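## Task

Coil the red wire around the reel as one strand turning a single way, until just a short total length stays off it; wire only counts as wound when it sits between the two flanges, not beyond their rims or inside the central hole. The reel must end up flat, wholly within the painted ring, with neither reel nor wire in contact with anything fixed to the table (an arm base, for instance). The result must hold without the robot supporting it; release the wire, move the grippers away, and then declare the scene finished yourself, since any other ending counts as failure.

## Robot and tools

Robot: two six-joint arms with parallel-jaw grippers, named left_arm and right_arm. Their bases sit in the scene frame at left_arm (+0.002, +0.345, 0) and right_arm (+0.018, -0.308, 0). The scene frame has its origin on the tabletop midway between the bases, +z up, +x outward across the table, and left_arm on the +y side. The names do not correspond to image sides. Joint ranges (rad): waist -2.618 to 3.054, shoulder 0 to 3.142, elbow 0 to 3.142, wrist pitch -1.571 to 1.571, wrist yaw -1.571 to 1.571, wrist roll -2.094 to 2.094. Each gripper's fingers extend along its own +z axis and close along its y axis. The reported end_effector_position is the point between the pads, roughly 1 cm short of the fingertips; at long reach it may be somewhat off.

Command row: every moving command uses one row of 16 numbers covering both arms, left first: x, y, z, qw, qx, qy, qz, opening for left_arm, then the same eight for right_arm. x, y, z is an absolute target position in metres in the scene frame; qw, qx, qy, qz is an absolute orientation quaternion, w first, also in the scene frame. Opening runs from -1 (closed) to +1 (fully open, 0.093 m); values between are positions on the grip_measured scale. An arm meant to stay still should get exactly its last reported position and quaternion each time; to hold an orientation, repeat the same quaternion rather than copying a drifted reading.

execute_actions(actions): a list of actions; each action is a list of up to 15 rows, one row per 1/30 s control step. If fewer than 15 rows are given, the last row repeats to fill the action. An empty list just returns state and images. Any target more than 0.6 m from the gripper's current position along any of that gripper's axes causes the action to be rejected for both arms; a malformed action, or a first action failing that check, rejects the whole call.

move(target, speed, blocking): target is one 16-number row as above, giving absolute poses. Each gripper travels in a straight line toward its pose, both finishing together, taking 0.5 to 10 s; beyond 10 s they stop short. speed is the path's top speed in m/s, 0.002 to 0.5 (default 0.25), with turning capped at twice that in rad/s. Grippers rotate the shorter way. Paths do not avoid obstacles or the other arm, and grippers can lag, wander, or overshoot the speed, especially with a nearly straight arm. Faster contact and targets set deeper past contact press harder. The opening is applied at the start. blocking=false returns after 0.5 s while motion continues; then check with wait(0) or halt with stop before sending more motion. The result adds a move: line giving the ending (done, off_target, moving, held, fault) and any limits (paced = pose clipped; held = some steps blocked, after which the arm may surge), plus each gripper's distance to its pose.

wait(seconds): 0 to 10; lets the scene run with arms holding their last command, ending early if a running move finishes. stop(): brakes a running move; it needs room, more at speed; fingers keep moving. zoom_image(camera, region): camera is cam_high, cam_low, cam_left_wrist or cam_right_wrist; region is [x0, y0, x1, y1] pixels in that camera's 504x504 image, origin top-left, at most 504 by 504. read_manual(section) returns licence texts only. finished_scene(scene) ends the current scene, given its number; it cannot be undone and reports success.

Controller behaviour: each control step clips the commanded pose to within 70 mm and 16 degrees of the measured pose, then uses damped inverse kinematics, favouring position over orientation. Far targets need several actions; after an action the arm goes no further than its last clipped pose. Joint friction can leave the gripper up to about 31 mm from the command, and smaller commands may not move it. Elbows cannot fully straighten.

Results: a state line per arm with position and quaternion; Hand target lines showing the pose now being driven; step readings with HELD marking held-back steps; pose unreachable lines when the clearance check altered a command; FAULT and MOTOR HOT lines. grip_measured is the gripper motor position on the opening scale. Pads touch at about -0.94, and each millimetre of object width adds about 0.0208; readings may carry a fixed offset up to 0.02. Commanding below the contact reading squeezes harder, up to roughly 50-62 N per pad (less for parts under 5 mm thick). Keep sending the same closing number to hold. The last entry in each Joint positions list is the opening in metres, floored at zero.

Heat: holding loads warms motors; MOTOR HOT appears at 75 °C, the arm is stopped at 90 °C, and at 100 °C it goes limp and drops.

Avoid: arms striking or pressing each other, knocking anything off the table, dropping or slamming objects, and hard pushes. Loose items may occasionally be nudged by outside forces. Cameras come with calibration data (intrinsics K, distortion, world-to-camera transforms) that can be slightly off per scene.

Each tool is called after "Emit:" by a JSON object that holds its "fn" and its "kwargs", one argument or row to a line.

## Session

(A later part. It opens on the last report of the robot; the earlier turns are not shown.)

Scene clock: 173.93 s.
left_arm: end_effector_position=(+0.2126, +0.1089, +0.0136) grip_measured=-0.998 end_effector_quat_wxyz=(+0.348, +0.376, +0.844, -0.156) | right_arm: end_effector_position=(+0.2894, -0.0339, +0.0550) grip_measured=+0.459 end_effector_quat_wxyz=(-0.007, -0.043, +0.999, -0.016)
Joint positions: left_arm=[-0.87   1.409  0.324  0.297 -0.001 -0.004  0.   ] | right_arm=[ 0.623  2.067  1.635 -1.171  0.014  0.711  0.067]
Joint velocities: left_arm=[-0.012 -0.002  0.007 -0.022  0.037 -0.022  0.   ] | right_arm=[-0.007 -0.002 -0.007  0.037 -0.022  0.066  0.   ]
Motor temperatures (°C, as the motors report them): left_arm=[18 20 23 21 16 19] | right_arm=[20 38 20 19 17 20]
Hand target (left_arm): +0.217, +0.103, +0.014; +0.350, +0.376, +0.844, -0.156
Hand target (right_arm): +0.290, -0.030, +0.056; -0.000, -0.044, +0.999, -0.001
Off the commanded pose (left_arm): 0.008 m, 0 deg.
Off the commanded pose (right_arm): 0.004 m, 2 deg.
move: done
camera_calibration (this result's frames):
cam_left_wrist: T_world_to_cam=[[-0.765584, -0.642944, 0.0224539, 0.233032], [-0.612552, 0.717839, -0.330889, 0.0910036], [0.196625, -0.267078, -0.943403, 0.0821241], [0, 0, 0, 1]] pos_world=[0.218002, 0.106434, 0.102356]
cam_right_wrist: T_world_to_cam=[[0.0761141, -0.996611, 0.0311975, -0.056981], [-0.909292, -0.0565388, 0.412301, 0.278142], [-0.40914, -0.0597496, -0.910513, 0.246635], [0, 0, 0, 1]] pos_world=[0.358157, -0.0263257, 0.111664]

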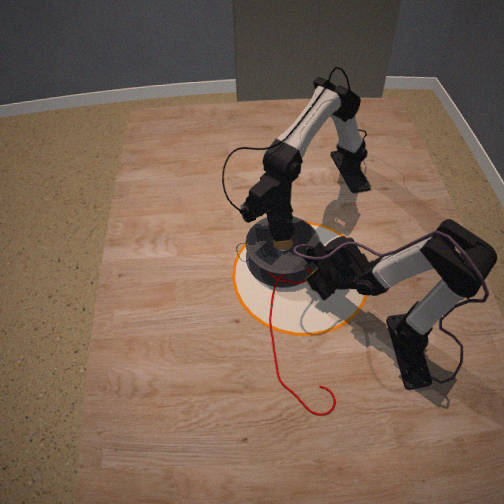

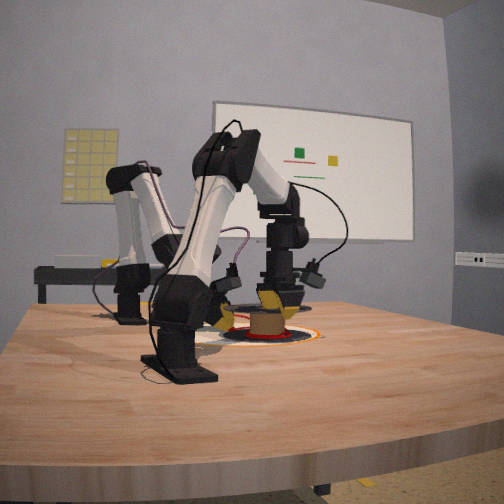

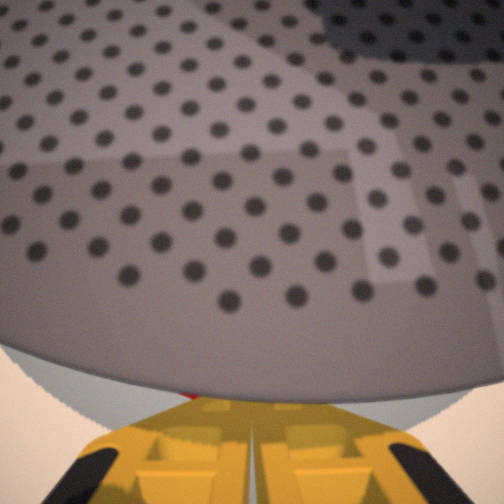

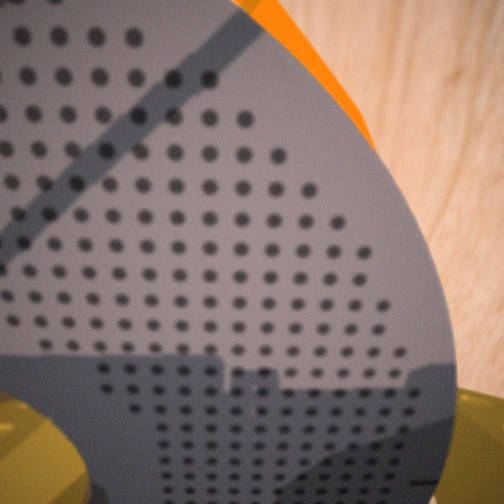

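Emit:
{"fn": "move", "kwargs": {
  "target": [0.222,0.099,0.026,0.35,0.376,0.844,-0.156,-1,0.29,-0.03,0.056,0,-0.0436,0.999,0,0.42],
  "speed": 0.02
}}

Emit:
{"fn": "zoom_image", "kwargs": {
  "camera": "cam_low",
  "region": [180, 280, 330, 360]
}}

Scene clock: 175.77 s.
left_arm: end_effector_position=(+0.2131, +0.1083, +0.0141) grip_measured=-0.998 end_effector_quat_wxyz=(+0.331, +0.379, +0.851, -0.149) | right_arm: end_effector_position=(+0.2892, -0.0343, +0.0550) grip_measured=+0.459 end_effector_quat_wxyz=(-0.007, -0.043, +0.999, -0.017)
Joint positions: left_arm=[-0.87   1.409  0.367  0.213 -0.001 -0.004  0.   ] | right_arm=[ 0.623  2.067  1.635 -1.172  0.015  0.711  0.067]
Joint velocities: left_arm=[ 0.012 -0.002 -0.012 -0.037 -0.022  0.037  0.   ] | right_arm=[-0.007 -0.002 -0.007 -0.051 -0.037 -0.066 -0.001]
Motor temperatures (°C, as the motors report them): left_arm=[18 20 23 21 16 19] | right_arm=[20 38 20 19 17 20]
Hand target (left_arm): +0.221, +0.099, +0.026; +0.350, +0.376, +0.844, -0.156
Hand target (right_arm): +0.290, -0.030, +0.056; -0.000, -0.044, +0.999, -0.001
Off the commanded pose (left_arm): 0.018 m, 3 deg.
Off the commanded pose (right_arm): 0.004 m, 2 deg.
move: off_target (left_arm)
camera_calibration (this result's frames):
cam_left_wrist: T_world_to_cam=[[-0.764958, -0.643646, 0.0236396, 0.232969], [-0.621014, 0.727332, -0.292114, 0.0920999], [0.170824, -0.238136, -0.956091, 0.0848853], [0, 0, 0, 1]] pos_world=[0.220906, 0.103176, 0.102555]
cam_right_wrist: T_world_to_cam=[[0.0761564, -0.996557, 0.0327767, -0.057419], [-0.909075, -0.0558919, 0.412866, 0.277893], [-0.409612, -0.0612389, -0.910202, 0.246627], [0, 0, 0, 1]] pos_world=[0.35802, -0.0265861, 0.11163]

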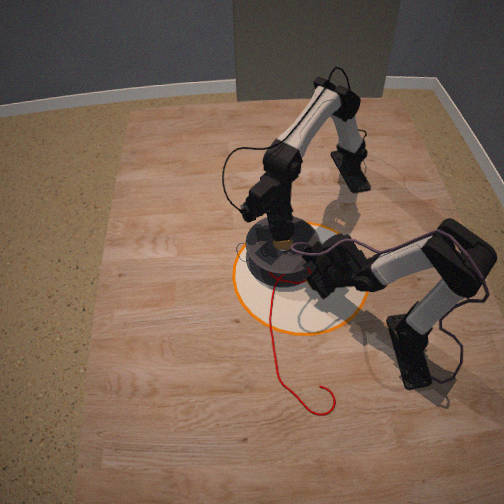

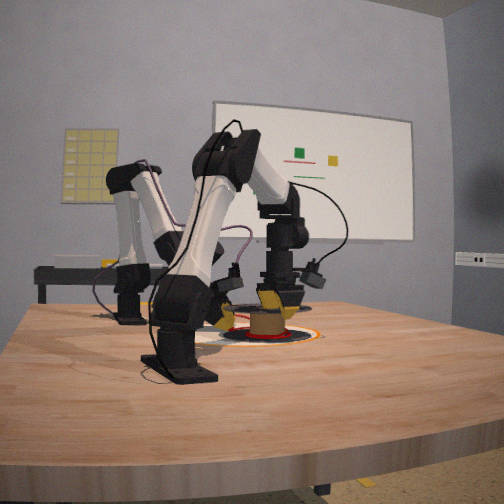

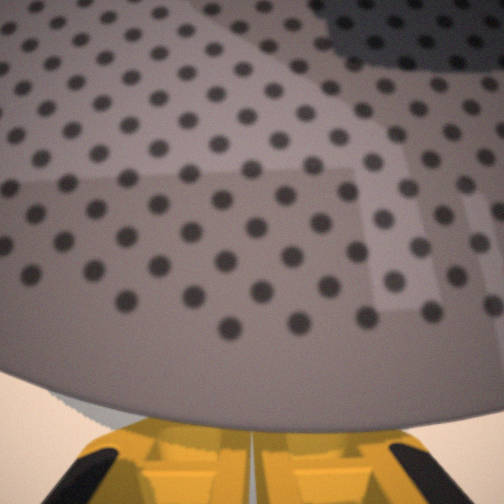

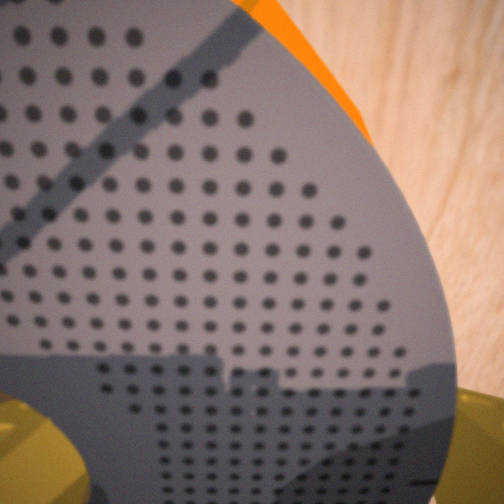

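Region (180, 280, 330, 360) of cam_low's 504x504 image, scaled by 3.360, with more detail than that image has; it fills the top 269 rows of this view, and the rest is white.

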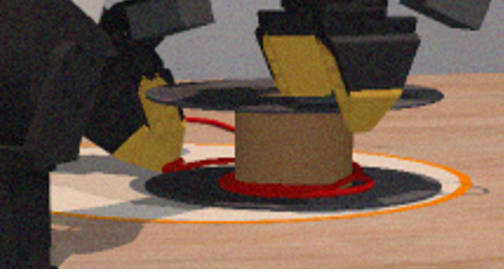

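Emit:
{"fn": "move", "kwargs": {
  "target": [0.185,0.14,0.04,0.35,0.376,0.844,-0.156,-1,0.29,-0.03,0.056,0,-0.0436,0.999,0,0.42],
  "speed": 0.08
}}

Emit:
{"fn": "move", "kwargs": {
  "target": [0.20,0.125,0.06,0.35,0.376,0.844,-0.156,-1,0.325,-0.07,0.056,0,-0.0436,0.999,0,0.42],
  "speed": 0.05
}}

Scene clock: 180.77 s.
left_arm: end_effector_position=(+0.1889, +0.1354, +0.0410) grip_measured=-0.998 end_effector_quat_wxyz=(+0.352, +0.376, +0.843, -0.158) | right_arm: end_effector_position=(+0.2887, -0.0336, +0.0550) grip_measured=+0.459 end_effector_quat_wxyz=(-0.009, -0.043, +0.999, -0.015)
Joint positions: left_arm=[-0.87   1.075  0.272  0.024 -0.001 -0.004  0.   ] | right_arm=[ 0.623  2.067  1.635 -1.172  0.01   0.711  0.067]
Joint velocities: left_arm=[ 0.002  0.007 -0.017 -0.051  0.007 -0.037  0.   ] | right_arm=[-0.002  0.012  0.012  0.007 -0.022 -0.066  0.001]
Motor temperatures (°C, as the motors report them): left_arm=[18 20 23 22 16 19] | right_arm=[20 39 20 19 17 20]
Hand target (left_arm): +0.186, +0.140, +0.039; +0.350, +0.376, +0.844, -0.156
Hand target (right_arm): +0.290, -0.030, +0.056; -0.000, -0.044, +0.999, -0.001
Off the commanded pose (left_arm): 0.006 m, 0 deg.
Off the commanded pose (right_arm): 0.004 m, 2 deg.
move: done
camera_calibration (this result's frames):
cam_left_wrist: T_world_to_cam=[[-0.765726, -0.642785, 0.0221714, 0.231385], [-0.610423, 0.715452, -0.339871, 0.0668236], [0.202602, -0.273782, -0.940211, 0.119323], [0, 0, 0, 1]] pos_world=[0.193793, 0.13359, 0.12977]
cam_right_wrist: T_world_to_cam=[[0.0760883, -0.996685, 0.0288036, -0.0564969], [-0.907727, -0.0572855, 0.415633, 0.276862], [-0.412605, -0.0577706, -0.909076, 0.247355], [0, 0, 0, 1]] pos_world=[0.357674, -0.0261595, 0.111419]

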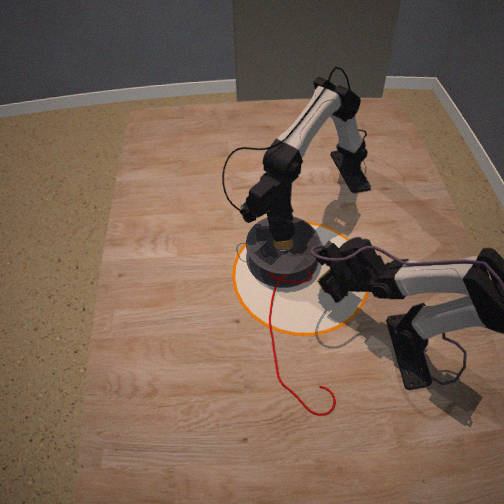

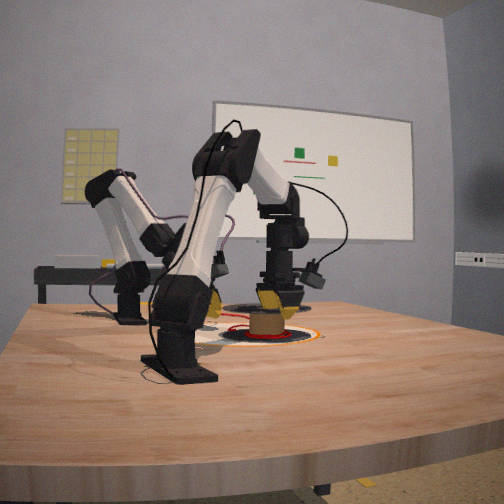

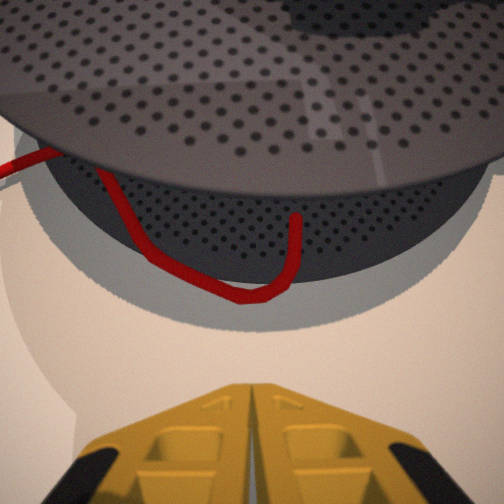

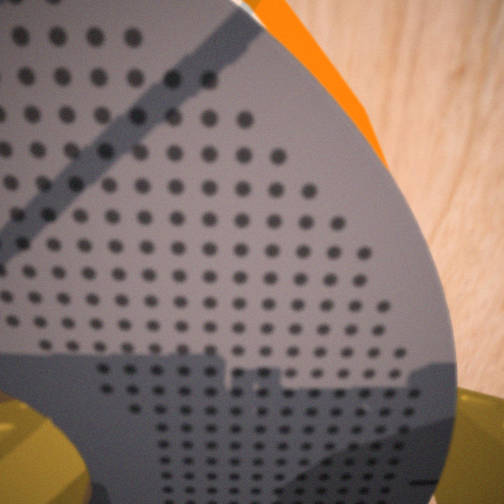

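Scene clock: 182.10 s.
left_arm: end_effector_position=(+0.1981, +0.1251, +0.0628) grip_measured=-0.998 end_effector_quat_wxyz=(+0.359, +0.374, +0.839, -0.162) | right_arm: end_effector_position=(+0.3201, -0.0693, +0.0542) grip_measured=+0.459 end_effector_quat_wxyz=(-0.013, -0.043, +0.999, -0.011)
Joint positions: left_arm=[-0.87   1.075  0.358 -0.043 -0.001 -0.004  0.   ] | right_arm=[ 0.497  2.066  1.629 -1.167  0.003  0.584  0.067]
Joint velocities: left_arm=[-0.002  0.017 -0.022 -0.037  0.051  0.022  0.   ] | right_arm=[-0.007  0.002 -0.007 -0.037 -0.007  0.022 -0.001]
Motor temperatures (°C, as the motors report them): left_arm=[18 20 24 22 16 19] | right_arm=[20 39 20 19 17 20]
Hand target (left_arm): +0.200, +0.125, +0.060; +0.350, +0.376, +0.844, -0.156
Hand target (right_arm): +0.325, -0.069, +0.056; -0.001, -0.044, +0.999, +0.002
Off the commanded pose (left_arm): 0.003 m, 1 deg.
Off the commanded pose (right_arm): 0.005 m, 2 deg.
move: done
camera_calibration (this result's frames):
cam_left_wrist: T_world_to_cam=[[-0.765987, -0.642492, 0.0216349, 0.231358], [-0.606268, 0.71079, -0.356674, 0.0879637], [0.213782, -0.286324, -0.933978, 0.134147], [0, 0, 0, 1]] pos_world=[0.201869, 0.124532, 0.15166]
cam_right_wrist: T_world_to_cam=[[0.0763551, -0.996875, 0.020267, -0.0941049], [-0.904453, -0.060692, 0.422233, 0.302033], [-0.419683, -0.0505702, -0.906261, 0.26008], [0, 0, 0, 1]] pos_world=[0.389512, -0.0623274, 0.11008]

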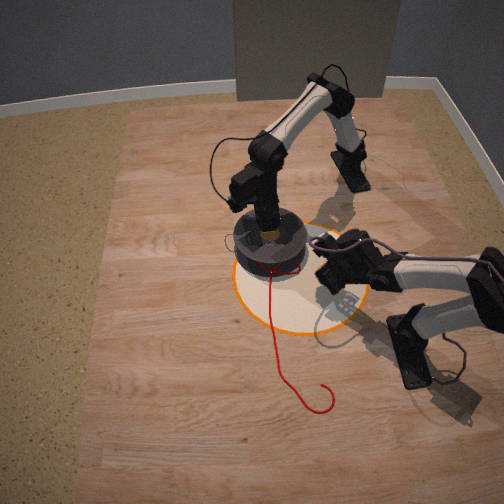

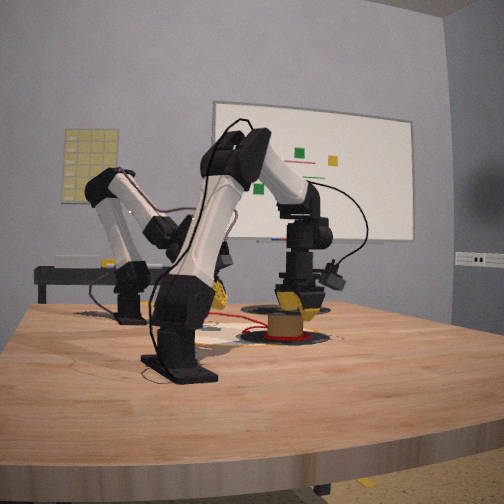

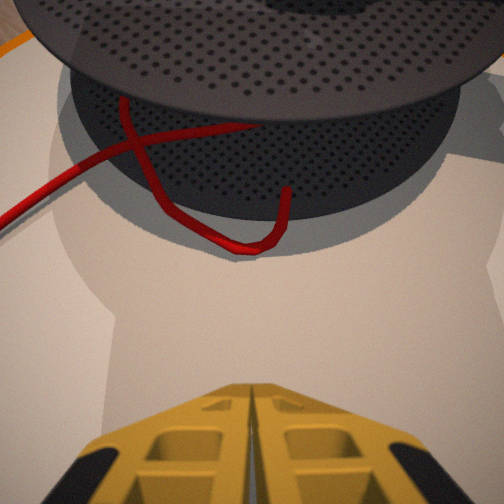

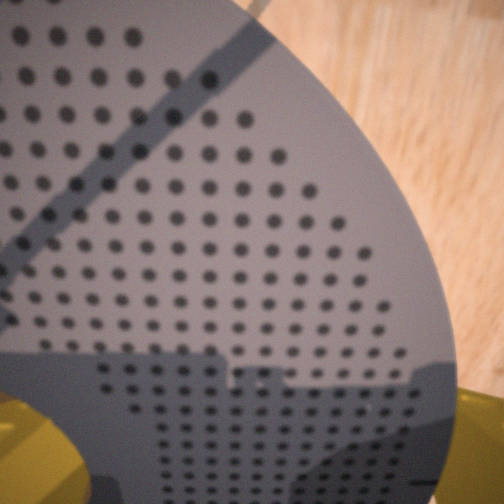

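Emit:
{"fn": "move", "kwargs": {
  "target": [0.222,0.088,0.04,0.485,0.357,0.764,-0.227,-0.5,0.325,-0.07,0.056,0,-0.0436,0.999,0,0.42],
  "speed": 0.1
}}

Scene clock: 187.53 s.
left_arm: end_effector_position=(+0.2277, +0.0878, +0.0484) grip_measured=-0.502 end_effector_quat_wxyz=(+0.493, +0.350, +0.765, -0.224) | right_arm: end_effector_position=(+0.3201, -0.0693, +0.0542) grip_measured=+0.459 end_effector_quat_wxyz=(-0.013, -0.045, +0.999, -0.011)
Joint positions: left_arm=[-0.874  1.551  0.175  0.95   0.008  0.006  0.021] | right_arm=[ 0.497  2.066  1.629 -1.167  0.003  0.581  0.067]
Joint velocities: left_arm=[-0.012 -0.002 -0.002  0.007 -0.081 -0.007 -0.   ] | right_arm=[ 0.007  0.002 -0.002 -0.007 -0.022  0.051 -0.001]
Motor temperatures (°C, as the motors report them): left_arm=[18 20 24 23 16 19] | right_arm=[20 39 20 19 17 20]
Hand target (left_arm): +0.221, +0.088, +0.042; +0.485, +0.359, +0.764, -0.227
Hand target (right_arm): +0.325, -0.070, +0.056; -0.000, -0.044, +0.999, -0.000
Off the commanded pose (left_arm): 0.010 m, 1 deg.
Off the commanded pose (right_arm): 0.005 m, 2 deg.
move: done
camera_calibration (this result's frames):
cam_left_wrist: T_world_to_cam=[[-0.779472, -0.626417, 0.0050031, 0.232851], [-0.482175, 0.594851, -0.643164, 0.123122], [0.399912, -0.503741, -0.765712, 0.0722754], [0, 0, 0, 1]] pos_world=[0.211964, 0.109031, 0.133365]
cam_right_wrist: T_world_to_cam=[[0.0790166, -0.996669, 0.0201972, -0.0949388], [-0.904262, -0.063133, 0.422285, 0.3018], [-0.419603, -0.0516311, -0.906238, 0.25998], [0, 0, 0, 1]] pos_world=[0.389496, -0.0621459, 0.110076]

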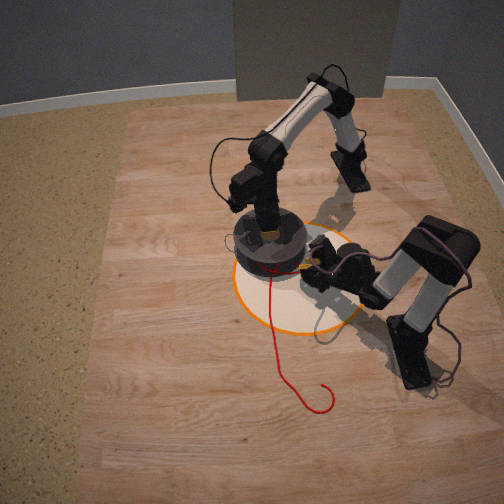

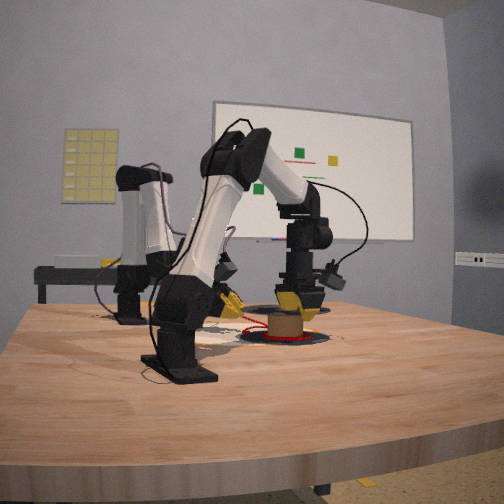

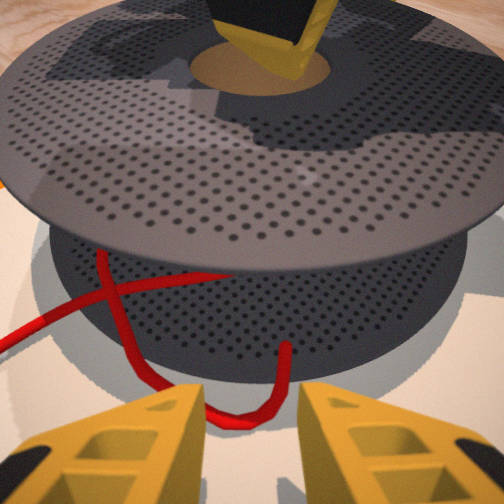

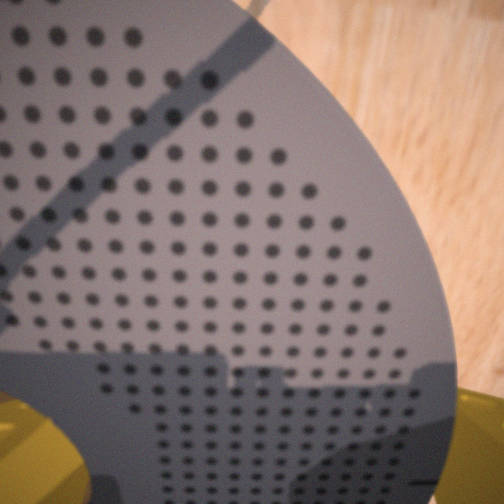

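Emit:
{"fn": "move", "kwargs": {
  "target": [0.229,0.064,0.026,0.485,0.357,0.764,-0.227,-0.5,0.325,-0.07,0.056,0,-0.0436,0.999,0,0.42],
  "speed": 0.04
}}

Scene clock: 189.37 s.
left_arm: end_effector_position=(+0.2248, +0.0703, +0.0235) grip_measured=-0.502 end_effector_quat_wxyz=(+0.477, +0.362, +0.769, -0.225) | right_arm: end_effector_position=(+0.3201, -0.0693, +0.0542) grip_measured=+0.459 end_effector_quat_wxyz=(-0.013, -0.045, +0.999, -0.011)
Joint positions: left_arm=[-0.923  1.745  0.217  1.068 -0.014 -0.008  0.021] | right_arm=[ 0.497  2.066  1.629 -1.167  0.003  0.581  0.067]
Joint velocities: left_arm=[-0.007 -0.002  0.002  0.022 -0.022  0.022 -0.   ] | right_arm=[-0.012 -0.002  0.002 -0.022 -0.022 -0.066  0.   ]
Motor temperatures (°C, as the motors report them): left_arm=[18 20 24 23 16 19] | right_arm=[20 39 20 19 17 20]
Hand target (left_arm): +0.228, +0.064, +0.027; +0.485, +0.358, +0.765, -0.227
Hand target (right_arm): +0.325, -0.070, +0.056; -0.000, -0.044, +0.999, -0.000
Off the commanded pose (left_arm): 0.008 m, 1 deg.
Off the commanded pose (right_arm): 0.005 m, 2 deg.
move: done
camera_calibration (this result's frames):
cam_left_wrist: T_world_to_cam=[[-0.794011, -0.607825, 0.00976549, 0.221591], [-0.483304, 0.62144, -0.616627, 0.113868], [0.368733, -0.494328, -0.787195, 0.0523273], [0, 0, 0, 1]] pos_world=[0.211684, 0.0897934, 0.109242]
cam_right_wrist: T_world_to_cam=[[0.0790166, -0.996669, 0.0201972, -0.0949388], [-0.904262, -0.063133, 0.422285, 0.3018], [-0.419603, -0.0516311, -0.906238, 0.25998], [0, 0, 0, 1]] pos_world=[0.389496, -0.0621459, 0.110076]

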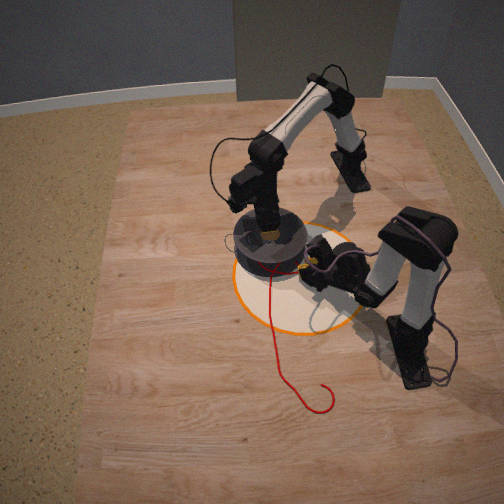

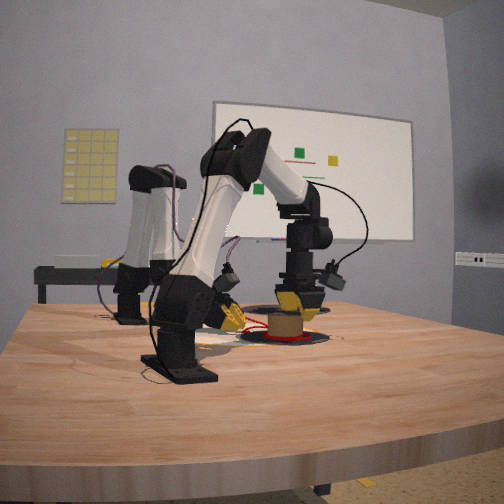

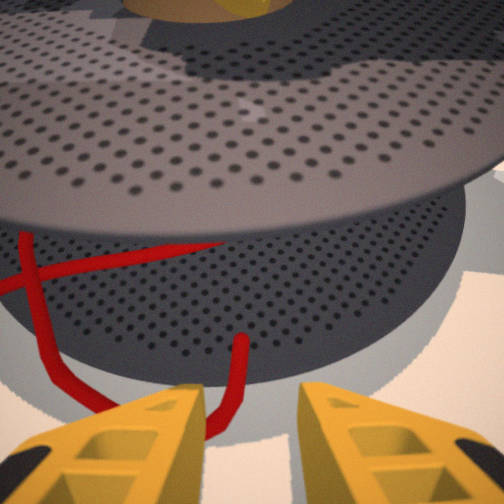

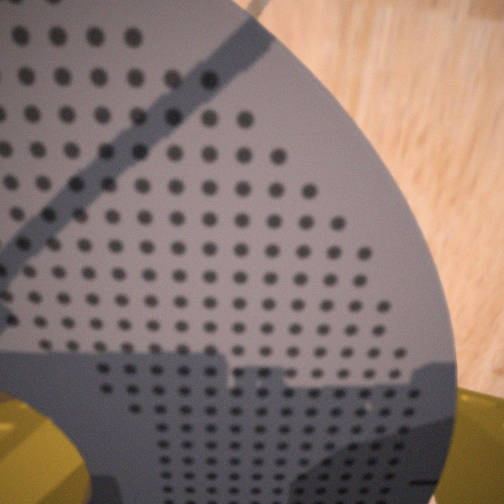

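Emit:
{"fn": "move", "kwargs": {
  "target": [0.238,0.054,0.024,0.485,0.357,0.764,-0.227,-0.5,0.325,-0.07,0.056,0,-0.0436,0.999,0,0.42],
  "speed": 0.03
}}

Scene clock: 190.77 s.
left_arm: end_effector_position=(+0.2340, +0.0589, +0.0224) grip_measured=-0.502 end_effector_quat_wxyz=(+0.479, +0.361, +0.768, -0.226) | right_arm: end_effector_position=(+0.3201, -0.0693, +0.0542) grip_measured=+0.459 end_effector_quat_wxyz=(-0.013, -0.045, +0.999, -0.011)
Joint positions: left_arm=[-0.923  1.796  0.271  1.07  -0.014 -0.008  0.021] | right_arm=[ 0.497  2.066  1.629 -1.167  0.003  0.581  0.067]
Joint velocities: left_arm=[-0.017  0.007  0.007 -0.051  0.007 -0.037  0.   ] | right_arm=[-0.007  0.007  0.002  0.022  0.022  0.037  0.   ]
Motor temperatures (°C, as the motors report them): left_arm=[18 20 24 23 16 19] | right_arm=[20 39 20 19 17 20]
Hand target (left_arm): +0.238, +0.054, +0.024; +0.485, +0.358, +0.765, -0.227
Hand target (right_arm): +0.325, -0.070, +0.056; -0.000, -0.044, +0.999, -0.000
Off the commanded pose (left_arm): 0.007 m, 1 deg.
Off the commanded pose (right_arm): 0.005 m, 2 deg.
move: done
camera_calibration (this result's frames):
cam_left_wrist: T_world_to_cam=[[-0.793838, -0.608055, 0.00947362, 0.221964], [-0.481222, 0.618576, -0.62112, 0.12451], [0.371815, -0.497627, -0.783659, 0.0418259], [0, 0, 0, 1]] pos_world=[0.220569, 0.0787613, 0.10801]
cam_right_wrist: T_world_to_cam=[[0.0790166, -0.996669, 0.0201972, -0.0949388], [-0.904262, -0.063133, 0.422285, 0.3018], [-0.419603, -0.0516311, -0.906238, 0.25998], [0, 0, 0, 1]] pos_world=[0.389496, -0.0621459, 0.110076]

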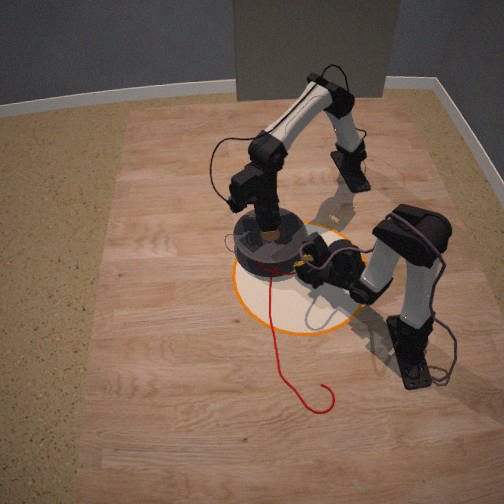

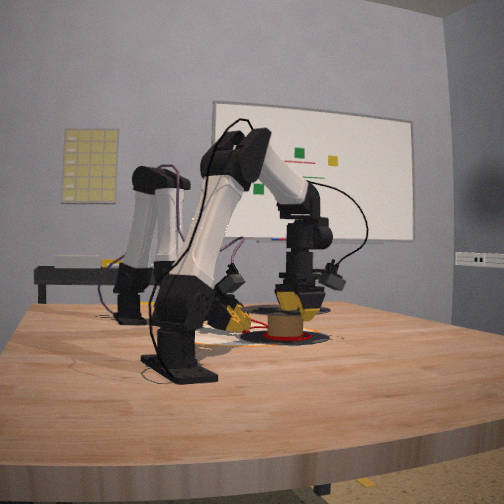

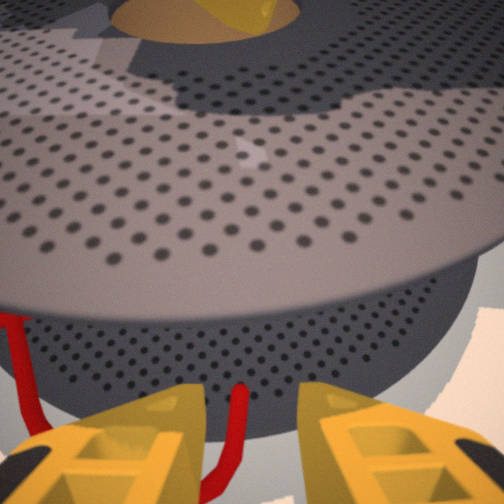

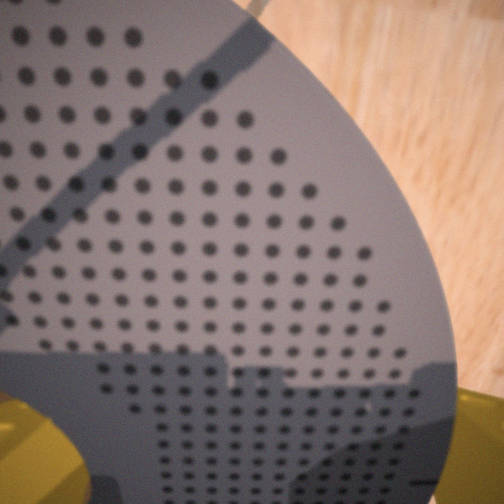

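Emit:
{"fn": "move", "kwargs": {
  "target": [0.238,0.054,0.008,0.485,0.357,0.764,-0.227,-0.5,0.325,-0.07,0.056,0,-0.0436,0.999,0,0.42],
  "speed": 0.02
}}

Emit:
{"fn": "zoom_image", "kwargs": {
  "camera": "cam_low",
  "region": [190, 280, 340, 360]
}}

Scene clock: 192.23 s.
left_arm: end_effector_position=(+0.2374, +0.0552, +0.0172) grip_measured=-0.502 end_effector_quat_wxyz=(+0.494, +0.356, +0.758, -0.233) | right_arm: end_effector_position=(+0.3200, -0.0694, +0.0542) grip_measured=+0.459 end_effector_quat_wxyz=(-0.013, -0.045, +0.999, -0.011)
Joint positions: left_arm=[-0.923  1.903  0.271  1.216 -0.016 -0.008  0.021] | right_arm=[ 0.497  2.066  1.629 -1.168  0.003  0.581  0.067]
Joint velocities: left_arm=[ 0.002 -0.007 -0.002 -0.022  0.022 -0.007  0.   ] | right_arm=[-0.007 -0.017 -0.002 -0.007 -0.007  0.007 -0.001]
Motor temperatures (°C, as the motors report them): left_arm=[18 20 24 23 16 19] | right_arm=[20 39 20 19 17 20]
Hand target (left_arm): +0.238, +0.054, +0.009; +0.485, +0.358, +0.765, -0.227
Hand target (right_arm): +0.325, -0.070, +0.056; -0.000, -0.044, +0.999, -0.000
Off the commanded pose (left_arm): 0.009 m, 1 deg.
Off the commanded pose (right_arm): 0.005 m, 2 deg.
move: done
camera_calibration (this result's frames):
cam_left_wrist: T_world_to_cam=[[-0.793007, -0.609162, 0.00784023, 0.222332], [-0.465939, 0.598168, -0.651994, 0.123238], [0.39248, -0.520689, -0.758184, 0.0306243], [0, 0, 0, 1]] pos_world=[0.221713, 0.0776651, 0.101826]
cam_right_wrist: T_world_to_cam=[[0.0790227, -0.996664, 0.0204099, -0.0950035], [-0.904136, -0.0630329, 0.42257, 0.301681], [-0.419874, -0.0518459, -0.9061, 0.260014], [0, 0, 0, 1]] pos_world=[0.389441, -0.0621901, 0.110056]

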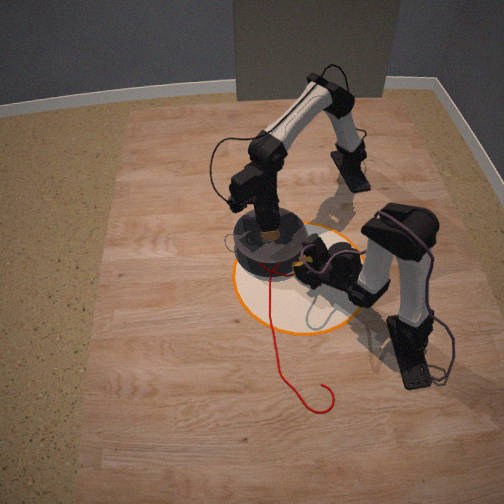

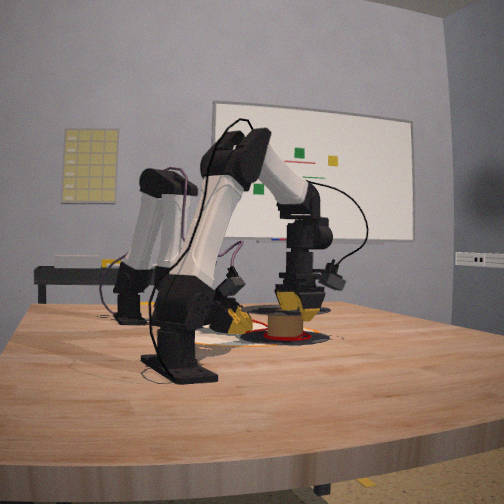

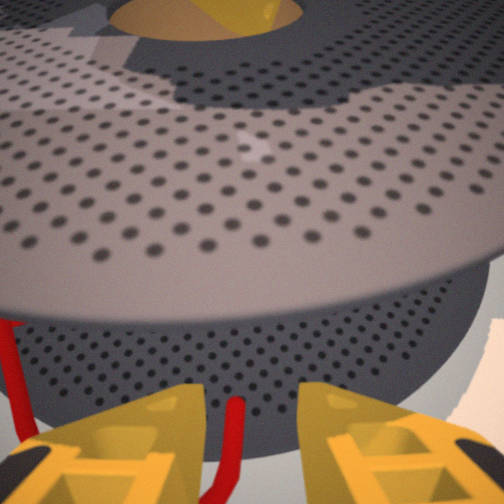

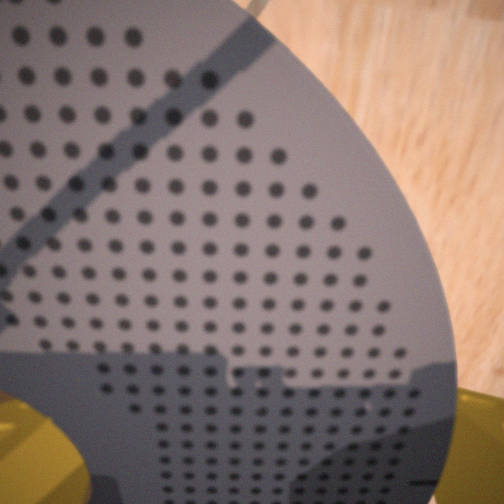

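Region (190, 280, 340, 360) of cam_low's 504x504 image, scaled by 3.360, with more detail than that image has; it fills the top 269 rows of this view, and the rest is white.

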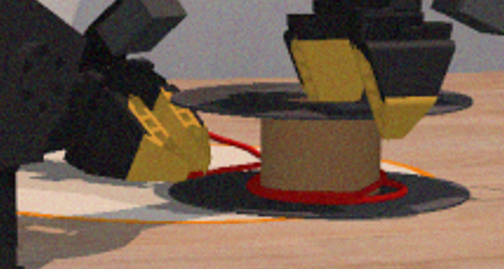

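Emit:
{"fn": "move", "kwargs": {
  "target": [0.238,0.054,0.008,0.485,0.357,0.764,-0.227,-1,0.325,-0.07,0.056,0,-0.0436,0.999,0,0.42],
  "speed": 0.02
}}

Scene clock: 193.63 s.
left_arm: end_effector_position=(+0.2384, +0.0553, +0.0183) grip_measured=-0.992 end_effector_quat_wxyz=(+0.497, +0.354, +0.758, -0.232) | right_arm: end_effector_position=(+0.3200, -0.0695, +0.0542) grip_measured=+0.459 end_effector_quat_wxyz=(-0.013, -0.045, +0.999, -0.011)
Joint positions: left_arm=[-0.923  1.903  0.271  1.223 -0.021 -0.008  0.   ] | right_arm=[ 0.497  2.066  1.629 -1.168  0.003  0.581  0.067]
Joint velocities: left_arm=[ 0.017  0.002 -0.012 -0.037 -0.022 -0.037  0.   ] | right_arm=[-0.012 -0.007  0.002 -0.022 -0.066  0.007 -0.   ]
Motor temperatures (°C, as the motors report them): left_arm=[18 20 24 23 16 19] | right_arm=[20 39 20 19 17 20]
Hand target (left_arm): +0.238, +0.054, +0.008; +0.486, +0.357, +0.765, -0.227
Hand target (right_arm): +0.325, -0.070, +0.056; -0.000, -0.044, +0.999, -0.000
Off the commanded pose (left_arm): 0.010 m, 2 deg.
Off the commanded pose (right_arm): 0.005 m, 2 deg.
move: done
camera_calibration (this result's frames):
cam_left_wrist: T_world_to_cam=[[-0.790265, -0.612739, 0.00575864, 0.222751], [-0.46545, 0.594138, -0.656016, 0.124505], [0.398545, -0.521106, -0.754725, 0.0296528], [0, 0, 0, 1]] pos_world=[0.222165, 0.0779673, 0.102774]
cam_right_wrist: T_world_to_cam=[[0.079409, -0.996629, 0.0206123, -0.0951872], [-0.903981, -0.0632814, 0.422863, 0.301528], [-0.420133, -0.0522122, -0.905959, 0.260033], [0, 0, 0, 1]] pos_world=[0.389383, -0.0622083, 0.110037]

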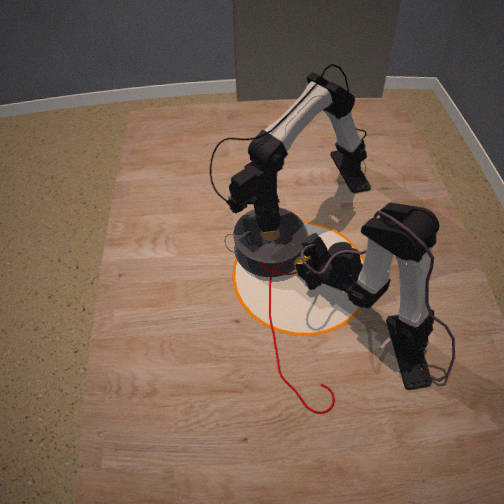

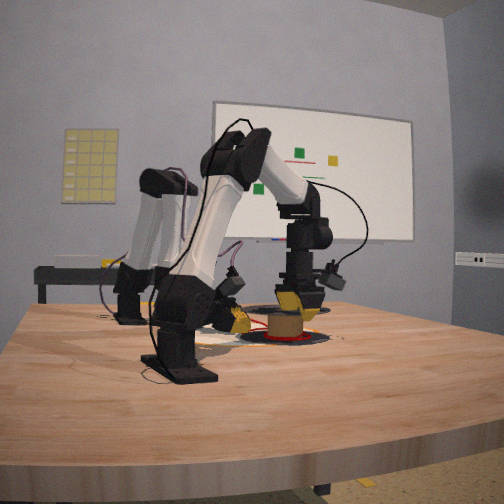

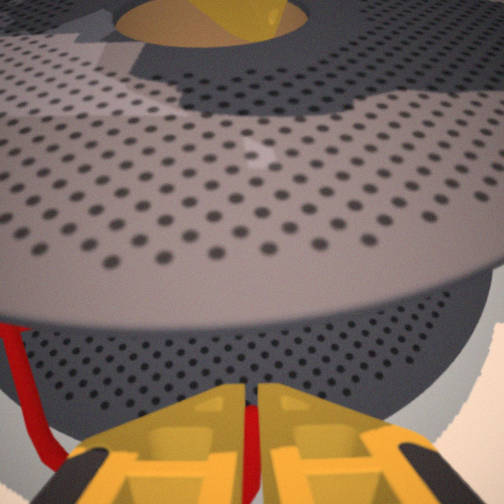

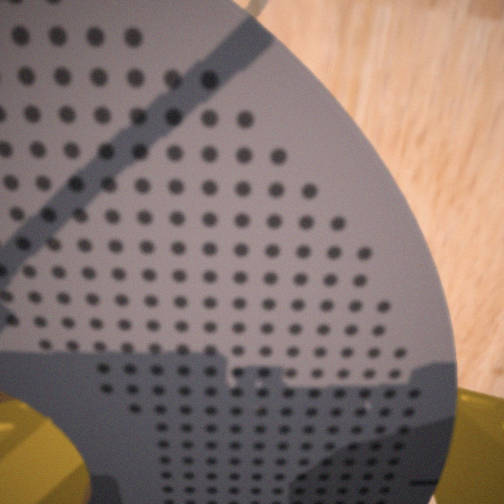

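Emit:
{"fn": "move", "kwargs": {
  "target": [0.252,0.031,0.022,0.485,0.357,0.764,-0.227,-1,0.325,-0.07,0.056,0,-0.0436,0.999,0,0.42],
  "speed": 0.02
}}

Emit:
{"fn": "zoom_image", "kwargs": {
  "camera": "cam_low",
  "region": [190, 280, 340, 360]
}}

Scene clock: 196.03 s.
left_arm: end_effector_position=(+0.2528, +0.0403, +0.0185) grip_measured=-0.992 end_effector_quat_wxyz=(+0.492, +0.352, +0.765, -0.220) | right_arm: end_effector_position=(+0.3287, -0.0796, +0.0569) grip_measured=+0.459 end_effector_quat_wxyz=(-0.000, -0.040, +0.999, -0.022)
Joint positions: left_arm=[-0.928  1.903  0.365  1.105 -0.044 -0.01   0.   ] | right_arm=[ 0.477  2.059  1.629 -1.167  0.036  0.571  0.067]
Joint velocities: left_arm=[ 0.002 -0.007  0.012 -0.022 -0.022 -0.007  0.   ] | right_arm=[-0.002 -0.012 -0.012  0.007 -0.007  0.022 -0.   ]
Motor temperatures (°C, as the motors report them): left_arm=[18 20 23 24 16 19] | right_arm=[20 39 20 19 17 20]
Hand target (left_arm): +0.251, +0.031, +0.022; +0.486, +0.357, +0.764, -0.227
Hand target (right_arm): +0.325, -0.070, +0.056; -0.000, -0.044, +0.999, -0.000
Off the commanded pose (left_arm): 0.010 m, 1 deg.
Off the commanded pose (right_arm): 0.010 m, 3 deg.
move: off_target (right_arm)
camera_calibration (this result's frames):
cam_left_wrist: T_world_to_cam=[[-0.779899, -0.625903, -0.00175245, 0.223018], [-0.480936, 0.601052, -0.638308, 0.143621], [0.400572, -0.496973, -0.769779, 0.0150261], [0, 0, 0, 1]] pos_world=[0.236985, 0.0607318, 0.103632]
cam_right_wrist: T_world_to_cam=[[0.0688905, -0.996686, 0.043251, -0.103854], [-0.915594, -0.0459505, 0.39947, 0.314187], [-0.396159, -0.06712, -0.915725, 0.257165], [0, 0, 0, 1]] pos_world=[0.3967, -0.0718123, 0.114477]

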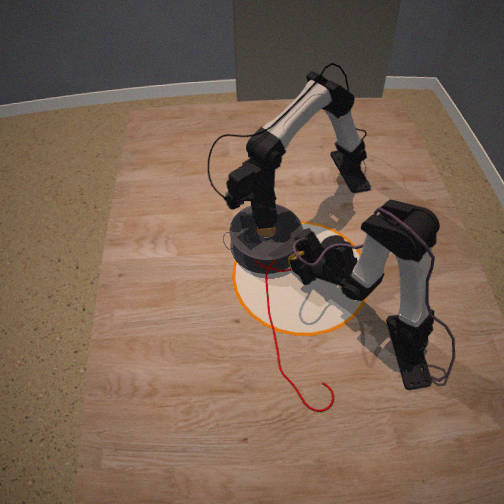

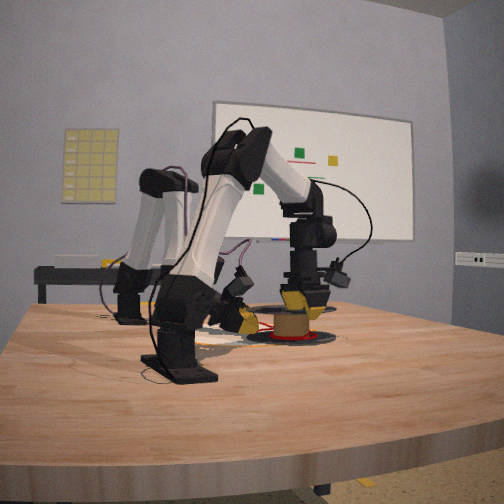

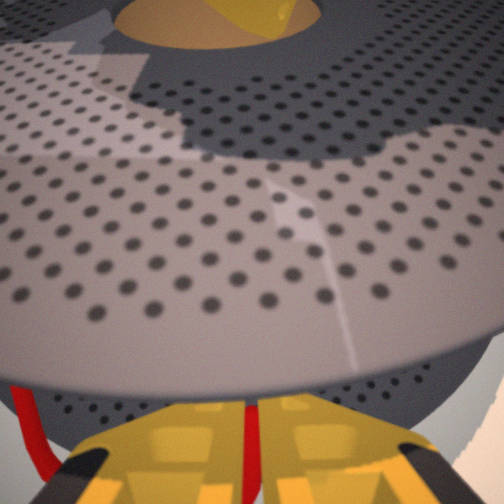

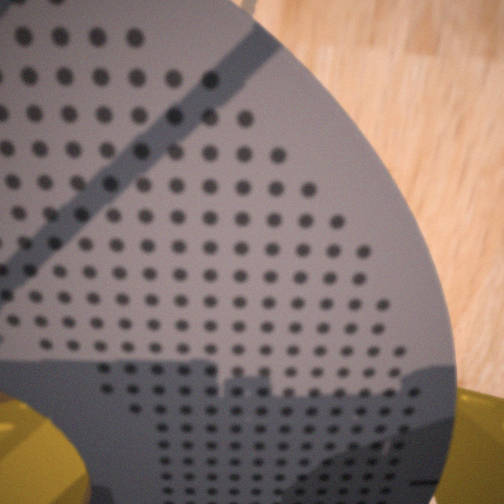

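Region (190, 280, 340, 360) of cam_low's 504x504 image, scaled by 3.360, with more detail than that image has; it fills the top 269 rows of this view, and the rest is white.

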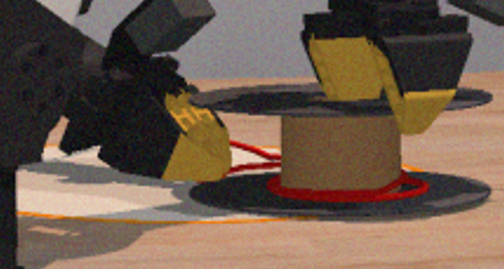

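Emit:
{"fn": "move", "kwargs": {
  "target": [0.25,0.043,0.026,0.485,0.357,0.764,-0.227,-1,0.2954,-0.0711,0.056,0,0.2164,0.9763,0,0.42],
  "speed": 0.1
}}

Emit:
{"fn": "zoom_image", "kwargs": {
  "camera": "cam_high",
  "region": [210, 190, 380, 330]
}}

Scene clock: 200.67 s.
left_arm: end_effector_position=(+0.2519, +0.0407, +0.0228) grip_measured=-0.992 end_effector_quat_wxyz=(+0.487, +0.355, +0.766, -0.225) | right_arm: end_effector_position=(+0.2935, -0.0771, +0.0541) grip_measured=+0.459 end_effector_quat_wxyz=(-0.013, +0.215, +0.976, -0.017)
Joint positions: left_arm=[-0.921  1.866  0.366  1.061 -0.025 -0.01   0.   ] | right_arm=[ 0.524  1.977  1.498 -1.134 -0.     1.131  0.067]
Joint velocities: left_arm=[-0.007  0.007 -0.007 -0.037 -0.037  0.007  0.   ] | right_arm=[ 0.002 -0.002 -0.012 -0.051 -0.022  0.022 -0.   ]
Motor temperatures (°C, as the motors report them): left_arm=[18 21 23 24 16 19] | right_arm=[20 39 20 19 17 20]
Hand target (left_arm): +0.250, +0.043, +0.026; +0.486, +0.357, +0.765, -0.227
Hand target (right_arm): +0.295, -0.072, +0.056; +0.000, +0.216, +0.976, -0.001
Off the commanded pose (left_arm): 0.004 m, 0 deg.
Off the commanded pose (right_arm): 0.007 m, 2 deg.
move: done
camera_calibration (this result's frames):
cam_left_wrist: T_world_to_cam=[[-0.786254, -0.617867, 0.00666523, 0.223604], [-0.481486, 0.605873, -0.633315, 0.145504], [0.387267, -0.501156, -0.773865, 0.0224723], [0, 0, 0, 1]] pos_world=[0.237165, 0.0612627, 0.10805]
cam_right_wrist: T_world_to_cam=[[-0.428109, -0.90296, 0.0372401, 0.0545764], [-0.815529, 0.403755, 0.414602, 0.287648], [-0.389405, 0.147124, -0.909241, 0.255013], [0, 0, 0, 1]] pos_world=[0.357253, -0.104378, 0.110576]

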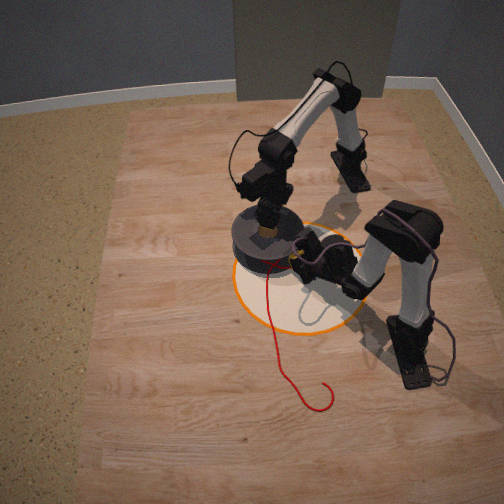

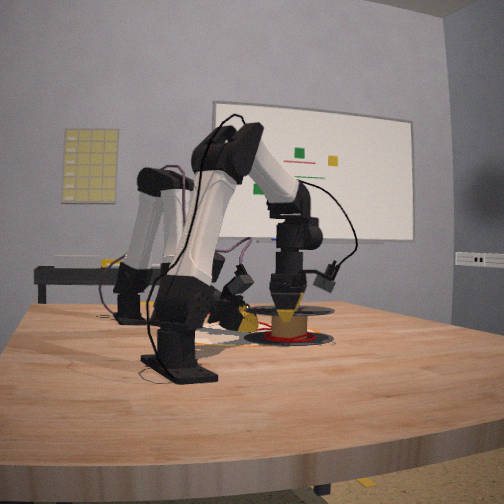

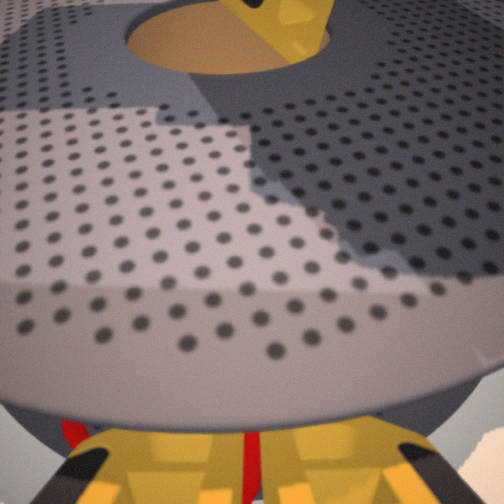

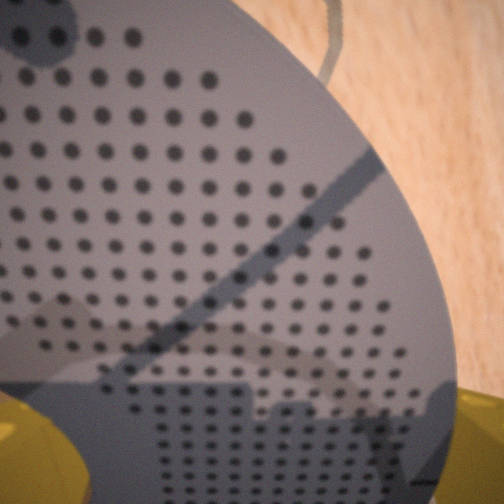

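Region (210, 190, 380, 330) of cam_high's 504x504 image, scaled by 2.965, with more detail than that image has; it fills the top 415 rows of this view, and the rest is white.

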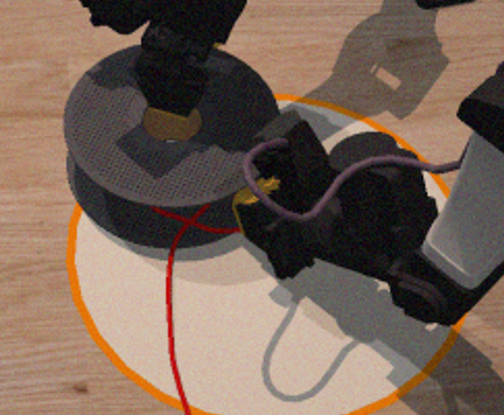

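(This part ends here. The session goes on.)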